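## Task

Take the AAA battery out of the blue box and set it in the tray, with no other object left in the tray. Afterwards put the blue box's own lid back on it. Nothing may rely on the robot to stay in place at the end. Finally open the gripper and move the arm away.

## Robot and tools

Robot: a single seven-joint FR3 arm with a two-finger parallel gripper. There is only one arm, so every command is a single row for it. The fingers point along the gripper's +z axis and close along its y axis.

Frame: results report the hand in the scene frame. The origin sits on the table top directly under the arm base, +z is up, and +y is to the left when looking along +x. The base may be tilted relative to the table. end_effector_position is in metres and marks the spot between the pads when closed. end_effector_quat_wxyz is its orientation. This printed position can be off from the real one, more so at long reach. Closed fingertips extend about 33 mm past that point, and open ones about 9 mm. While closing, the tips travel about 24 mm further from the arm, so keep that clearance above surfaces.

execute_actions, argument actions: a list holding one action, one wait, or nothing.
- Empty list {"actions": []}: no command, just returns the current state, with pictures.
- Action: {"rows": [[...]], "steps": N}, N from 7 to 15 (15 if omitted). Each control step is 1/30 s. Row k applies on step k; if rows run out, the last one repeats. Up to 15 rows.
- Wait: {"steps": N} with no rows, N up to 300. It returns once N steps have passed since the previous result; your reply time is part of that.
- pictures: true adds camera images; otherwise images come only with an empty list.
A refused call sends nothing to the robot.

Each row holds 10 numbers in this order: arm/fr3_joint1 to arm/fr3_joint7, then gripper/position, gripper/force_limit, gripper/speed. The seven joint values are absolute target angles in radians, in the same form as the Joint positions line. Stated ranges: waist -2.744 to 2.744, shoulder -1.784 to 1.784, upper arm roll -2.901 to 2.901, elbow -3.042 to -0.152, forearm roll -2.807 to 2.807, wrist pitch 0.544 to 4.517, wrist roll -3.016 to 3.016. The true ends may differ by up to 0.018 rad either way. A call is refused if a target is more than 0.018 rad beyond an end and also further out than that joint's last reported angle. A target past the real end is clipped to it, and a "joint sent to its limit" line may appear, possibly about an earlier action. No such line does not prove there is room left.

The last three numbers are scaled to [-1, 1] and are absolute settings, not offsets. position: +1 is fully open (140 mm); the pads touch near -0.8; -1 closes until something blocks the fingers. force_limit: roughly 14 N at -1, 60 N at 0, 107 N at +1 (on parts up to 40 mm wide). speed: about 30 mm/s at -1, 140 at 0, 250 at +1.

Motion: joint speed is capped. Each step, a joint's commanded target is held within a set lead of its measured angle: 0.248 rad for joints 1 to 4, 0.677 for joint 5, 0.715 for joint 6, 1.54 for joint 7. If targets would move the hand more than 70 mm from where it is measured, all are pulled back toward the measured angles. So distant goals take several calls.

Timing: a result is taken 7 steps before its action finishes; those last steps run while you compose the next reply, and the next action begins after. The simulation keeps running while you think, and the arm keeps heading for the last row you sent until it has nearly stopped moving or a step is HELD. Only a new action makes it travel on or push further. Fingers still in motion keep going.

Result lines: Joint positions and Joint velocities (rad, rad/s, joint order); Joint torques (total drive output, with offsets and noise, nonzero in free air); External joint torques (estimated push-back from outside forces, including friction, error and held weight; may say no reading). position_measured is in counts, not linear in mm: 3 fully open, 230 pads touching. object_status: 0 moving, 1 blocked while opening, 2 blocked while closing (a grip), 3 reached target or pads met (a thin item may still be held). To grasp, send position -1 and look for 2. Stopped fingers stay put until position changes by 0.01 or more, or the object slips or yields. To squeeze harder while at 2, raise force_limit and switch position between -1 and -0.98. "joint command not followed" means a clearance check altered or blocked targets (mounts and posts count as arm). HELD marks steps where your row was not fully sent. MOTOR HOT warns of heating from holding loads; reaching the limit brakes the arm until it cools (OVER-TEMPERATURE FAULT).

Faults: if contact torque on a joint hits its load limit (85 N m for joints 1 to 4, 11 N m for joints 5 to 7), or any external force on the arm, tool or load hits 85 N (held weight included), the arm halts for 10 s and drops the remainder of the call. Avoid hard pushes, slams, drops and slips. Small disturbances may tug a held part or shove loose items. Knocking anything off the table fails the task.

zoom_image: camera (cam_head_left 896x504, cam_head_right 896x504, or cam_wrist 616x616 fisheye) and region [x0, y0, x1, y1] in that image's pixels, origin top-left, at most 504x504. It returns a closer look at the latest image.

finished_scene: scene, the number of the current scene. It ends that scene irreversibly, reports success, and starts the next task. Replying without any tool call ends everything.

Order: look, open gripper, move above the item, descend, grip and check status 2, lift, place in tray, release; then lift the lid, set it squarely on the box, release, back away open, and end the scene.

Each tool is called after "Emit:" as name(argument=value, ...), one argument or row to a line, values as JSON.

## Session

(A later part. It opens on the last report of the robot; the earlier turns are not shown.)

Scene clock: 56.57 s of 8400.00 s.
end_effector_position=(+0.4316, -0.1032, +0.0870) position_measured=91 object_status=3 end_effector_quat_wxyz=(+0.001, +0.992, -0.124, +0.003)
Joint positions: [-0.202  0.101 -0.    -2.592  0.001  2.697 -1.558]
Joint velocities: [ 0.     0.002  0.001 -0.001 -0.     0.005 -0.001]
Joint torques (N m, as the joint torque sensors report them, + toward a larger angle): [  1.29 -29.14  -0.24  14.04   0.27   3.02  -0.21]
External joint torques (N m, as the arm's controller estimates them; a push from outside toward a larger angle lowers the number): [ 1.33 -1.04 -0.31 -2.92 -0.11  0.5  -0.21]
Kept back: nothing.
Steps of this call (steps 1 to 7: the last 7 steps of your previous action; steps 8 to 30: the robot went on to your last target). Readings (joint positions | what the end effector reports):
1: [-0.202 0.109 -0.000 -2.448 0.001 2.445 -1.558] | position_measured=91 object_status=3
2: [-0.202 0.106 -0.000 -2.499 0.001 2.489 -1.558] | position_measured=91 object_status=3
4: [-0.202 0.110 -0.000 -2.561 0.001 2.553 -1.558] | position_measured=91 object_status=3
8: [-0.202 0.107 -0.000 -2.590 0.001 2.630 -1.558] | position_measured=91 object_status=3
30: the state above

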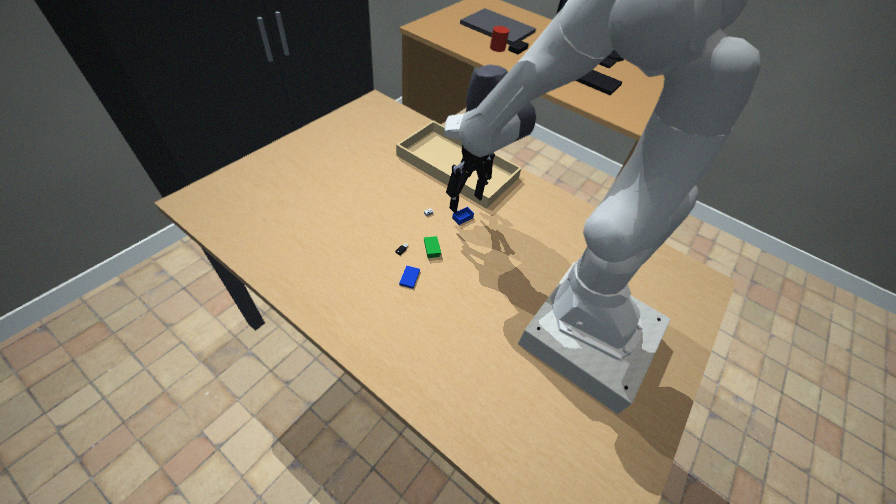

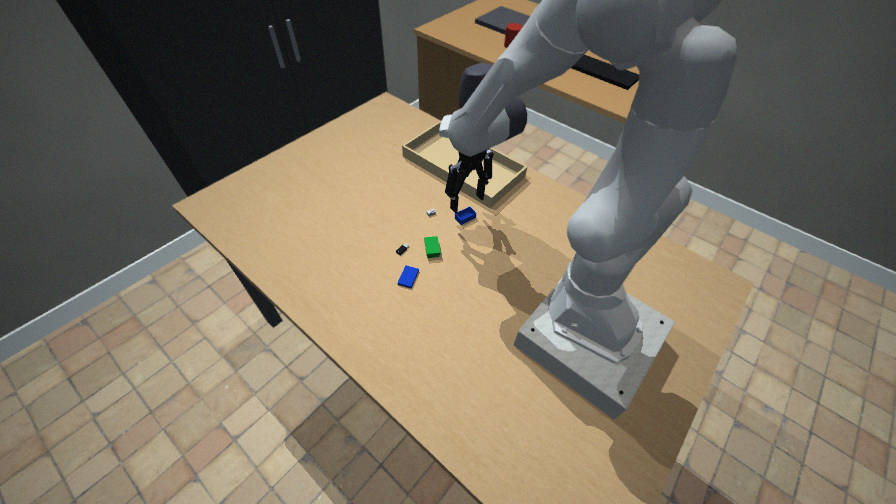

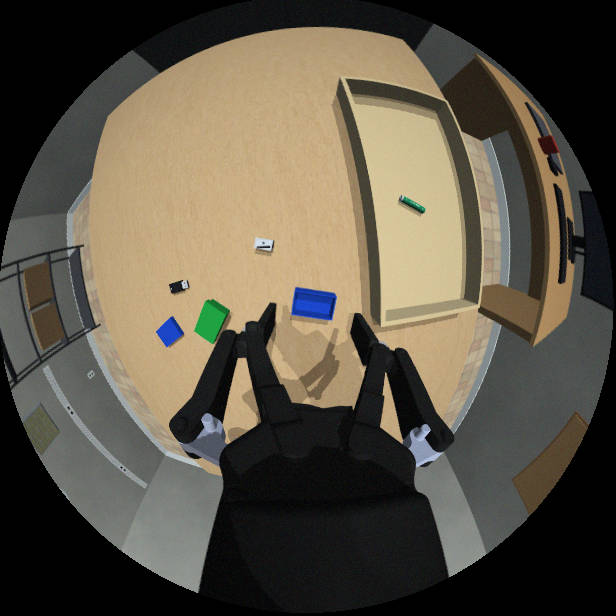

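Emit:
execute_actions(
  actions=[
    {"rows":[[-0.2,0.14,0,-2.59,0,2.75,-1.56,0.3,-0.4,0],[-0.2,0.14,0,-2.59,0,2.77,-1.56,0.3,-0.4,0],[-0.2,0.18,0,-2.588,0,2.80,-1.56,0.3,-0.4,0],[-0.2,0.22,0,-2.586,0,2.825,-1.56,0.3,-0.4,0],[-0.2,0.243,0,-2.585,0,2.83,-1.56,0.3,-0.4,0]],"steps":15},
  ],
)

Emit:
execute_actions(
  actions=[
    {"steps":15},
  ],
)

Emit:
execute_actions(
  actions=[
    {"rows":[[-0.2,0.243,0,-2.585,0,2.83,-1.56,-1,-0.4,0]],"steps":15},
  ],
)

Emit:
execute_actions(
  actions=[
    {"steps":10},
  ],
)

Emit:
execute_actions(
  actions=[
    {"rows":[[-0.2,0.243,0,-2.585,0,2.83,-1.56,0.3,-0.4,-0.2]],"steps":15},
  ],
)

Emit:
execute_actions(
  actions=[
    {"rows":[[-0.2,0.243,0,-2.585,0,2.83,-1.56,0.3,-0.4,0],[-0.2,0.17,0,-2.59,0,2.76,-1.56,0.3,-0.4,0],[-0.2,0.10,0,-2.594,0,2.70,-1.56,0.3,-0.4,0],[-0.2,0.10,0,-2.594,0,2.70,-1.56,0.3,-0.4,0],[-0.2,0.10,0,-2.594,0,2.70,0.008,0.3,-0.4,0]],"steps":15},
  ],
)

Emit:
execute_actions(
  actions=[
    {"steps":35},
  ],
)

Emit:
execute_actions(
  actions=[
    {"rows":[[-0.2,0.14,0,-2.59,0,2.75,0.008,0.3,-0.4,0],[-0.2,0.14,0,-2.59,0,2.77,0.008,0.3,-0.4,0],[-0.2,0.18,0,-2.588,0,2.80,0.008,0.3,-0.4,0],[-0.2,0.22,0,-2.586,0,2.825,0.008,0.3,-0.4,0],[-0.2,0.243,0,-2.585,0,2.83,0.008,0.3,-0.4,0]],"steps":15},
  ],
)

Emit:
execute_actions(
  actions=[
    {"steps":18},
  ],
)

Emit:
execute_actions(
  actions=[
    {"rows":[[-0.2,0.243,0,-2.585,0,2.83,0.008,-1,-0.4,0]],"steps":15},
  ],
)

Emit:
execute_actions(
  actions=[
    {"steps":12},
  ],
  pictures=true,
)

Emit:
execute_actions(
  actions=[
    {"rows":[[-0.2,0.243,0,-2.585,0,2.83,0.008,0.1,-0.4,-0.2]],"steps":15},
  ],
)

Emit:
execute_actions(
  actions=[
    {"rows":[[-0.2,0.243,0,-2.585,0,2.83,0.008,0.1,-0.4,0],[-0.2,0.17,0,-2.59,0,2.76,0.008,0.1,-0.4,0],[-0.2,0.10,0,-2.594,0,2.70,0.008,0.1,-0.4,0],[-0.2,0.10,0,-2.594,0,2.70,0.008,0.1,-0.4,0],[0.45,0.10,0,-2.594,0,2.70,0.02,0.1,-0.4,0]],"steps":15},
  ],
)

Emit:
execute_actions(
  actions=[
    {"steps":30},
  ],
  pictures=true,
)

Scene clock: 58.23 s of 8400.00 s.
end_effector_position=(+0.4201, -0.1006, +0.0396) position_measured=91 object_status=3 end_effector_quat_wxyz=(-0.000, +0.992, -0.124, -0.013)
Joint positions: [-0.202  0.231 -0.    -2.587  0.001  2.789 -1.558]
Joint velocities: [ 0.     0.279  0.    -0.032  0.001  0.191 -0.   ]
Joint torques (N m, as the joint torque sensors report them, + toward a larger angle): [  2.05 -35.38   0.5   16.13   0.2    3.78  -0.14]
External joint torques (N m, as the arm's controller estimates them; a push from outside toward a larger angle lowers the number): [ 2.07  2.65  0.28 -3.07 -0.09  0.44 -0.14]
Steps of this call (steps 1 to 15: the robot went on to your last target; steps 16 to 42: nothing new was sent; steps 43 to 50: the first 8 steps of this action). Readings (joint positions | what the end effector reports):
43: [-0.202 0.106 -0.000 -2.591 0.001 2.705 -1.558] | position_measured=91 object_status=3
44: [-0.202 0.116 -0.000 -2.590 0.001 2.716 -1.558] | position_measured=91 object_status=3
46: [-0.202 0.150 -0.000 -2.586 0.001 2.747 -1.558] | position_measured=91 object_status=3
50: the state above

Scene clock: 58.73 s of 8400.00 s.
end_effector_position=(+0.4273, -0.1023, +0.0376) position_measured=91 object_status=3 end_effector_quat_wxyz=(+0.001, +0.992, -0.124, -0.001)
Joint positions: [-0.202  0.242 -0.    -2.587  0.001  2.825 -1.558]
Joint velocities: [-0.001 -0.    -0.     0.001 -0.001  0.012  0.   ]
Joint torques (N m, as the joint torque sensors report them, + toward a larger angle): [  1.54 -29.27  -0.35  13.72   0.1    2.9   -0.18]
External joint torques (N m, as the arm's controller estimates them; a push from outside toward a larger angle lowers the number): [ 1.59  1.17 -0.55 -0.97 -0.17  0.37 -0.18]
Kept back: nothing.
Steps of this call (steps 1 to 7: the last 7 steps of your previous action; steps 8 to 15: the robot went on to your last target). Readings (joint positions | what the end effector reports):
1: [-0.202 0.238 -0.000 -2.588 0.001 2.795 -1.558] | position_measured=91 object_status=3
2: [-0.202 0.241 -0.000 -2.588 0.001 2.801 -1.558] | position_measured=91 object_status=3
4: [-0.202 0.242 -0.000 -2.588 0.001 2.809 -1.558] | position_measured=91 object_status=3
8: [-0.202 0.242 -0.000 -2.587 0.001 2.819 -1.558] | position_measured=91 object_status=3
15: the state above

Scene clock: 59.00 s of 8400.00 s.
end_effector_position=(+0.4284, -0.1026, +0.0382) position_measured=142 object_status=0 end_effector_quat_wxyz=(+0.001, +0.992, -0.124, +0.001)
Joint positions: [-0.202  0.242 -0.    -2.586  0.001  2.827 -1.558]
Joint velocities: [ 0.001 -0.013  0.001  0.018 -0.     0.014 -0.   ]
Joint torques (N m, as the joint torque sensors report them, + toward a larger angle): [  1.06 -28.04   0.01  14.09   0.1    2.85  -0.29]
External joint torques (N m, as the arm's controller estimates them; a push from outside toward a larger angle lowers the number): [ 1.04  3.59 -0.24 -0.95 -0.18  0.29 -0.29]
Steps of this call (steps 1 to 8: the first 8 steps of this action). Readings (joint positions | what the end effector reports):
1: [-0.202 0.242 -0.000 -2.587 0.001 2.826 -1.558] | position_measured=91 object_status=0
2: [-0.202 0.242 -0.000 -2.587 0.001 2.826 -1.558] | position_measured=96 object_status=0
4: [-0.202 0.242 -0.000 -2.587 0.001 2.827 -1.558] | position_measured=112 object_status=0
8: the state above

Scene clock: 59.33 s of 8400.00 s.
end_effector_position=(+0.4287, -0.1027, +0.0384) position_measured=146 object_status=2 end_effector_quat_wxyz=(+0.001, +0.992, -0.124, +0.001)
Joint positions: [-0.202  0.242 -0.    -2.586  0.001  2.828 -1.558]
Joint velocities: [-0.    -0.001 -0.    -0.001  0.001  0.001  0.001]
Joint torques (N m, as the joint torque sensors report them, + toward a larger angle): [  1.73 -29.24  -0.16  14.27   0.14   2.86  -0.08]
External joint torques (N m, as the arm's controller estimates them; a push from outside toward a larger angle lowers the number): [ 1.86  1.25 -0.27 -0.44 -0.14  0.33 -0.08]
Kept back: nothing.
Steps of this call (steps 1 to 7: the last 7 steps of your previous action; steps 8 to 10: the robot went on to your last target). Readings (joint positions | what the end effector reports):
1: [-0.202 0.242 -0.000 -2.586 0.001 2.828 -1.558] | position_measured=146 object_status=0
2: [-0.202 0.242 -0.000 -2.586 0.001 2.828 -1.558] | position_measured=146 object_status=0
4: [-0.202 0.242 -0.000 -2.586 0.001 2.828 -1.558] | position_measured=146 object_status=0
8: [-0.202 0.242 -0.000 -2.586 0.001 2.828 -1.558] | position_measured=146 object_status=2
10: the state above

Scene clock: 59.60 s of 8400.00 s.
end_effector_position=(+0.4287, -0.1027, +0.0383) position_measured=103 object_status=0 end_effector_quat_wxyz=(+0.001, +0.992, -0.124, +0.001)
Joint positions: [-0.202  0.242 -0.    -2.586  0.001  2.828 -1.558]
Joint velocities: [-0.002 -0.     0.     0.     0.001  0.002  0.001]
Joint torques (N m, as the joint torque sensors report them, + toward a larger angle): [  1.86 -29.68  -0.08  13.86   0.08   3.06  -0.19]
External joint torques (N m, as the arm's controller estimates them; a push from outside toward a larger angle lowers the number): [ 2.    0.81 -0.19 -0.88 -0.2   0.53 -0.19]
Steps of this call (steps 1 to 8: the first 8 steps of this action). Readings (joint positions | what the end effector reports):
1: [-0.202 0.242 -0.000 -2.586 0.001 2.828 -1.558] | position_measured=146 object_status=0
2: [-0.202 0.242 -0.000 -2.586 0.001 2.828 -1.558] | position_measured=146 object_status=0
4: [-0.202 0.242 -0.000 -2.586 0.001 2.828 -1.558] | position_measured=129 object_status=0
8: the state above

Scene clock: 60.10 s of 8400.00 s.
end_effector_position=(+0.4454, -0.1064, +0.0905) position_measured=91 object_status=3 end_effector_quat_wxyz=(-0.003, +0.925, -0.378, +0.024)
Joint positions: [-0.202  0.105 -0.    -2.59   0.001  2.741 -1.03 ]
Joint velocities: [ 0.001 -0.157 -0.001 -0.     0.    -0.199  3.43 ]
Joint torques (N m, as the joint torque sensors report them, + toward a larger angle): [  1.92 -23.1    0.1   13.2    0.33   1.65   0.75]
External joint torques (N m, as the arm's controller estimates them; a push from outside toward a larger angle lowers the number): [ 1.93 -0.85  0.01 -0.14  0.   -0.29  0.81]
Steps of this call (steps 1 to 7: the last 7 steps of your previous action; steps 8 to 15: the first 8 steps of this action). Readings (joint positions | what the end effector reports):
8: [-0.202 0.242 -0.000 -2.586 0.001 2.828 -1.558] | position_measured=91 object_status=3
9: [-0.202 0.233 -0.000 -2.589 0.001 2.818 -1.558] | position_measured=91 object_status=3
11: [-0.202 0.173 -0.000 -2.597 0.001 2.778 -1.558] | position_measured=91 object_status=3
15: the state above

Scene clock: 61.27 s of 8400.00 s.
end_effector_position=(+0.4337, -0.1036, +0.0879) position_measured=91 object_status=3 end_effector_quat_wxyz=(+0.003, -0.626, +0.780, -0.005)
Joint positions: [-0.202  0.1   -0.    -2.592  0.001  2.703 -0.018]
Joint velocities: [-0.001 -0.    -0.    -0.001 -0.     0.     0.073]
Joint torques (N m, as the joint torque sensors report them, + toward a larger angle): [  2.   -29.18   0.33  14.62   0.22   2.23   0.09]
External joint torques (N m, as the arm's controller estimates them; a push from outside toward a larger angle lowers the number): [ 2.09 -1.03  0.32 -2.39 -0.13 -0.29  0.09]
Kept back: nothing.
Steps of this call (steps 1 to 7: the last 7 steps of your previous action; steps 8 to 35: the robot went on to your last target). Readings (joint positions | what the end effector reports):
1: [-0.202 0.101 -0.000 -2.590 0.001 2.734 -0.923] | position_measured=91 object_status=3
2: [-0.202 0.100 -0.000 -2.590 0.001 2.729 -0.827] | position_measured=91 object_status=3
4: [-0.202 0.100 -0.000 -2.591 0.001 2.720 -0.663] | position_measured=91 object_status=3
8: [-0.202 0.100 -0.000 -2.592 0.001 2.710 -0.426] | position_measured=91 object_status=3
35: the state above

Scene clock: 61.53 s of 8400.00 s.
end_effector_position=(+0.4204, -0.1006, +0.0396) position_measured=91 object_status=3 end_effector_quat_wxyz=(-0.009, -0.621, +0.784, +0.009)
Joint positions: [-0.202  0.231 -0.    -2.587  0.001  2.791 -0.005]
Joint velocities: [ 0.001  0.28   0.001 -0.031 -0.     0.184  0.029]
Joint torques (N m, as the joint torque sensors report them, + toward a larger angle): [  1.56 -36.01   0.79  17.7    0.22   3.89   0.05]
External joint torques (N m, as the arm's controller estimates them; a push from outside toward a larger angle lowers the number): [ 1.61  2.03  0.61 -1.52 -0.04  0.56  0.05]
Steps of this call (steps 1 to 8: the first 8 steps of this action). Readings (joint positions | what the end effector reports):
1: [-0.202 0.105 -0.000 -2.591 0.001 2.709 -0.015] | position_measured=91 object_status=3
2: [-0.202 0.115 -0.000 -2.590 0.001 2.720 -0.013] | position_measured=91 object_status=3
4: [-0.202 0.150 -0.000 -2.586 0.001 2.750 -0.010] | position_measured=91 object_status=3
8: the state above

Scene clock: 62.13 s of 8400.00 s.
end_effector_position=(+0.4276, -0.1023, +0.0377) position_measured=91 object_status=3 end_effector_quat_wxyz=(-0.001, -0.618, +0.786, -0.000)
Joint positions: [-0.202  0.242 -0.    -2.587  0.001  2.826  0.003]
Joint velocities: [-0.     0.001  0.     0.     0.001  0.006  0.005]
Joint torques (N m, as the joint torque sensors report them, + toward a larger angle): [  2.13 -28.83   0.72  15.02   0.1    2.97   0.12]
External joint torques (N m, as the arm's controller estimates them; a push from outside toward a larger angle lowers the number): [ 2.3   1.52  0.65  0.41 -0.16  0.48  0.12]
Kept back: nothing.
Steps of this call (steps 1 to 7: the last 7 steps of your previous action; steps 8 to 18: the robot went on to your last target). Readings (joint positions | what the end effector reports):
1: [-0.202 0.238 -0.000 -2.588 0.001 2.796 -0.004] | position_measured=91 object_status=3
2: [-0.202 0.241 -0.000 -2.588 0.001 2.801 -0.003] | position_measured=91 object_status=3
4: [-0.202 0.242 -0.000 -2.588 0.001 2.810 -0.001] | position_measured=91 object_status=3
8: [-0.202 0.242 -0.000 -2.587 0.001 2.820 0.001] | position_measured=91 object_status=3
18: the state above

Scene clock: 62.40 s of 8400.00 s.
end_effector_position=(+0.4279, -0.1024, +0.0378) position_measured=142 object_status=0 end_effector_quat_wxyz=(-0.001, -0.618, +0.787, -0.001)
Joint positions: [-0.202  0.242 -0.    -2.587  0.001  2.827  0.004]
Joint velocities: [-0.    -0.001  0.     0.001  0.001  0.003  0.001]
Joint torques (N m, as the joint torque sensors report them, + toward a larger angle): [  1.38 -29.27  -0.06  14.6    0.18   3.     0.04]
External joint torques (N m, as the arm's controller estimates them; a push from outside toward a larger angle lowers the number): [ 1.41  1.21 -0.25 -0.13 -0.07  0.48  0.04]
Steps of this call (steps 1 to 8: the first 8 steps of this action). Readings (joint positions | what the end effector reports):
1: [-0.202 0.242 -0.000 -2.587 0.001 2.827 0.004] | position_measured=91 object_status=0
2: [-0.202 0.242 -0.000 -2.587 0.001 2.827 0.004] | position_measured=96 object_status=0
4: [-0.202 0.242 -0.000 -2.587 0.001 2.827 0.004] | position_measured=112 object_status=0
8: the state above

Scene clock: 62.80 s of 8400.00 s.
end_effector_position=(+0.4287, -0.1026, +0.0382) position_measured=181 object_status=2 end_effector_quat_wxyz=(-0.000, -0.617, +0.787, -0.002)
Joint positions: [-0.202  0.242 -0.    -2.586  0.001  2.828  0.005]
Joint velocities: [ 0.001  0.002 -0.     0.001  0.001 -0.     0.002]
Joint torques (N m, as the joint torque sensors report them, + toward a larger angle): [  0.72 -29.18  -0.52  14.3    0.12   2.7    0.09]
External joint torques (N m, as the arm's controller estimates them; a push from outside toward a larger angle lowers the number): [ 0.74  1.11 -0.72 -0.33 -0.13  0.21  0.09]
Kept back: nothing.
Steps of this call (steps 1 to 7: the last 7 steps of your previous action; steps 8 to 12: the robot went on to your last target). Readings (joint positions | what the end effector reports):
1: [-0.202 0.242 -0.000 -2.587 0.001 2.828 0.004] | position_measured=149 object_status=0
2: [-0.202 0.242 -0.000 -2.587 0.001 2.828 0.004] | position_measured=157 object_status=0
4: [-0.202 0.242 -0.000 -2.587 0.001 2.828 0.004] | position_measured=172 object_status=0
8: [-0.202 0.242 -0.000 -2.586 0.001 2.828 0.004] | position_measured=181 object_status=0
12: the state above

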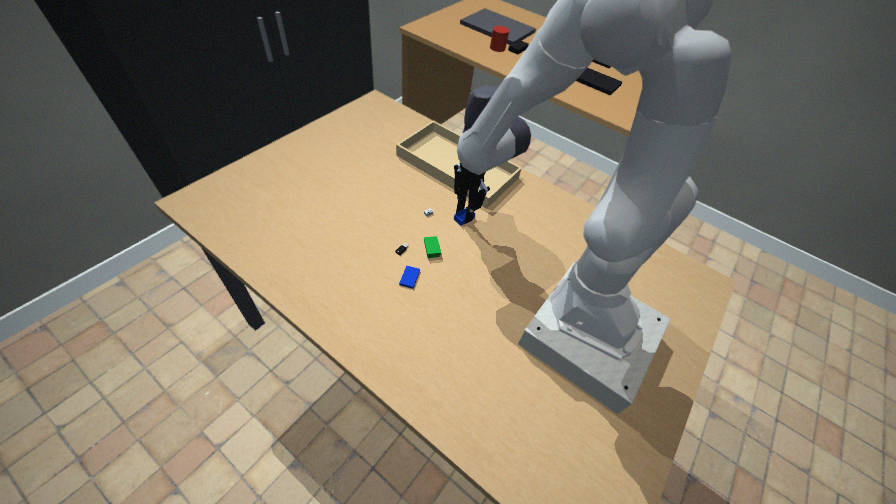

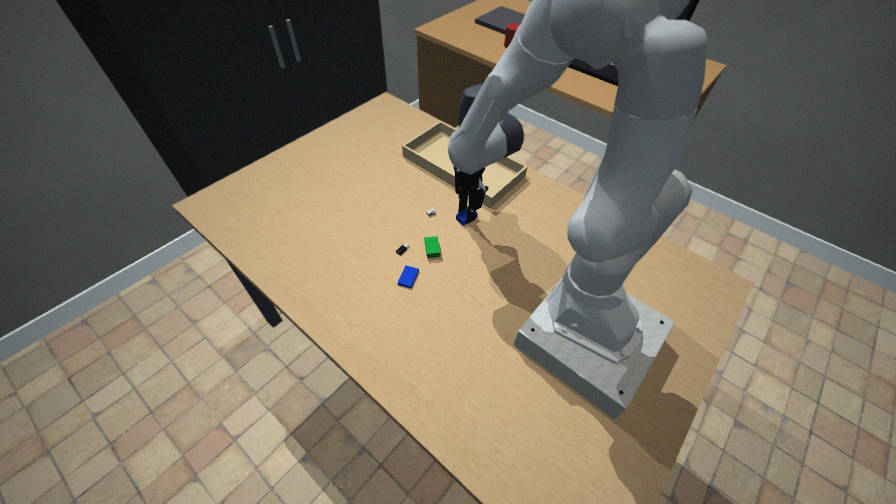

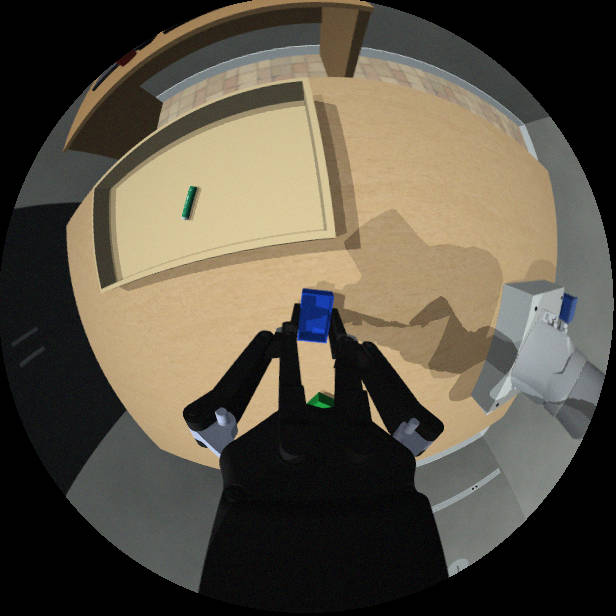

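Scene clock: 63.07 s of 8400.00 s.
end_effector_position=(+0.4288, -0.1026, +0.0382) position_measured=138 object_status=0 end_effector_quat_wxyz=(-0.000, -0.617, +0.787, -0.002)
Joint positions: [-0.202  0.242 -0.    -2.586  0.001  2.828  0.005]
Joint velocities: [-0.     0.001 -0.     0.    -0.001  0.001 -0.002]
Joint torques (N m, as the joint torque sensors report them, + toward a larger angle): [  1.47 -30.08  -0.17  14.35   0.16   2.77   0.02]
External joint torques (N m, as the arm's controller estimates them; a push from outside toward a larger angle lowers the number): [ 1.52  0.25 -0.34 -0.25 -0.09  0.28  0.02]
Steps of this call (steps 1 to 8: the first 8 steps of this action). Readings (joint positions | what the end effector reports):
1: [-0.202 0.242 -0.000 -2.586 0.001 2.828 0.005] | position_measured=181 object_status=0
2: [-0.202 0.242 -0.000 -2.586 0.001 2.828 0.005] | position_measured=181 object_status=0
4: [-0.202 0.242 -0.000 -2.586 0.001 2.828 0.005] | position_measured=163 object_status=0
8: the state above

Scene clock: 63.57 s of 8400.00 s.
end_effector_position=(+0.4563, -0.0462, +0.0854) position_measured=117 object_status=3 end_effector_quat_wxyz=(+0.015, -0.667, +0.744, -0.019)
Joint positions: [-0.055  0.12  -0.013 -2.589  0.003  2.755  0.007]
Joint velocities: [ 1.258 -0.15   0.111  0.002  0.    -0.141  0.014]
Joint torques (N m, as the joint torque sensors report them, + toward a larger angle): [  0.76 -25.03  -0.95  14.     0.1    1.73   0.12]
External joint torques (N m, as the arm's controller estimates them; a push from outside toward a larger angle lowers the number): [ 3.52  0.44  1.1   0.5  -0.11 -0.32  0.11]
Steps of this call (steps 1 to 7: the last 7 steps of your previous action; steps 8 to 15: the first 8 steps of this action). Readings (joint positions | what the end effector reports):
8: [-0.202 0.242 -0.000 -2.586 0.001 2.828 0.005] | position_measured=117 object_status=0
9: [-0.202 0.233 -0.000 -2.589 0.001 2.818 0.005] | position_measured=117 object_status=3
11: [-0.202 0.173 -0.000 -2.597 0.001 2.778 0.005] | position_measured=117 object_status=3
15: the state above

Scene clock: 64.57 s of 8400.00 s.
end_effector_position=(+0.4075, +0.1803, +0.0866) position_measured=117 object_status=3 end_effector_quat_wxyz=(-0.003, +0.833, -0.553, +0.004)
Joint positions: [ 0.448  0.102  0.001 -2.592  0.001  2.703  0.016]
Joint velocities: [ 0.001  0.    -0.     0.    -0.001 -0.001  0.002]
Joint torques (N m, as the joint torque sensors report them, + toward a larger angle): [  2.22 -28.94  -1.19  15.05   0.29   2.17   0.11]
External joint torques (N m, as the arm's controller estimates them; a push from outside toward a larger angle lowers the number): [ 2.22 -0.76 -1.29 -1.94 -0.05 -0.35  0.11]
Kept back: nothing.
Steps of this call (steps 1 to 7: the last 7 steps of your previous action; steps 8 to 30: the robot went on to your last target). Readings (joint positions | what the end effector reports):
1: [-0.011 0.116 -0.011 -2.589 0.003 2.751 0.007] | position_measured=117 object_status=3
2: [0.033 0.113 -0.009 -2.589 0.003 2.746 0.008] | position_measured=117 object_status=3
4: [0.123 0.109 -0.006 -2.589 0.003 2.739 0.009] | position_measured=117 object_status=3
8: [0.305 0.105 -0.003 -2.589 0.003 2.726 0.010] | position_measured=117 object_status=3
30: the state above
The arm was judged still, so your last target was given up. Only a new action makes it travel on or press farther. Fingers that are still opening or closing keep moving.

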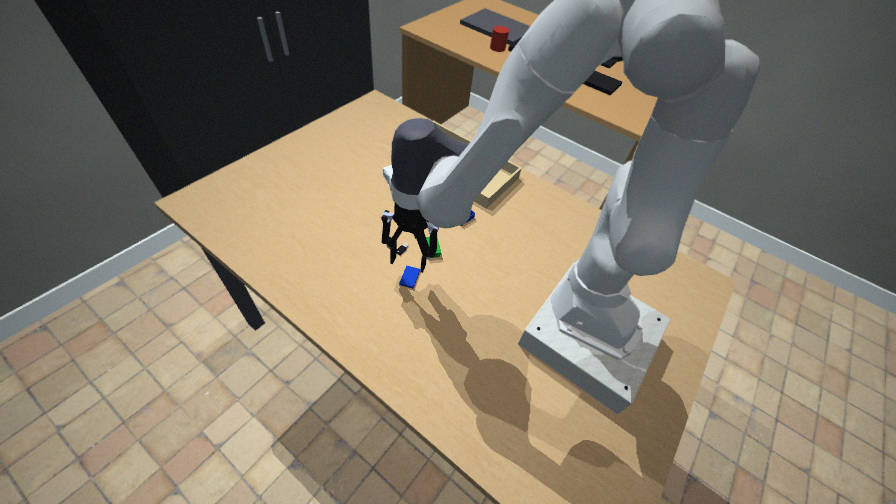

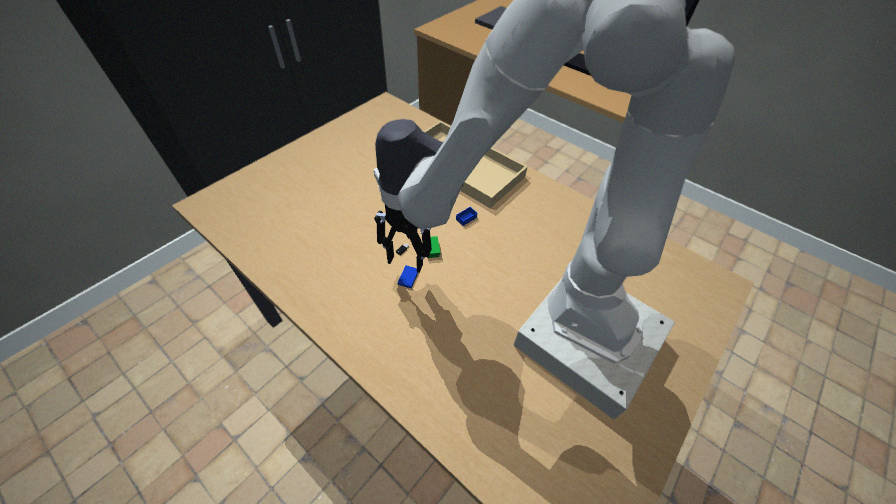

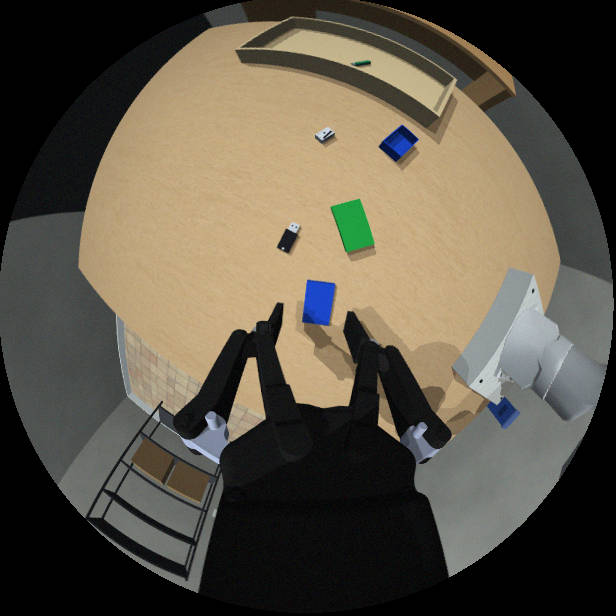

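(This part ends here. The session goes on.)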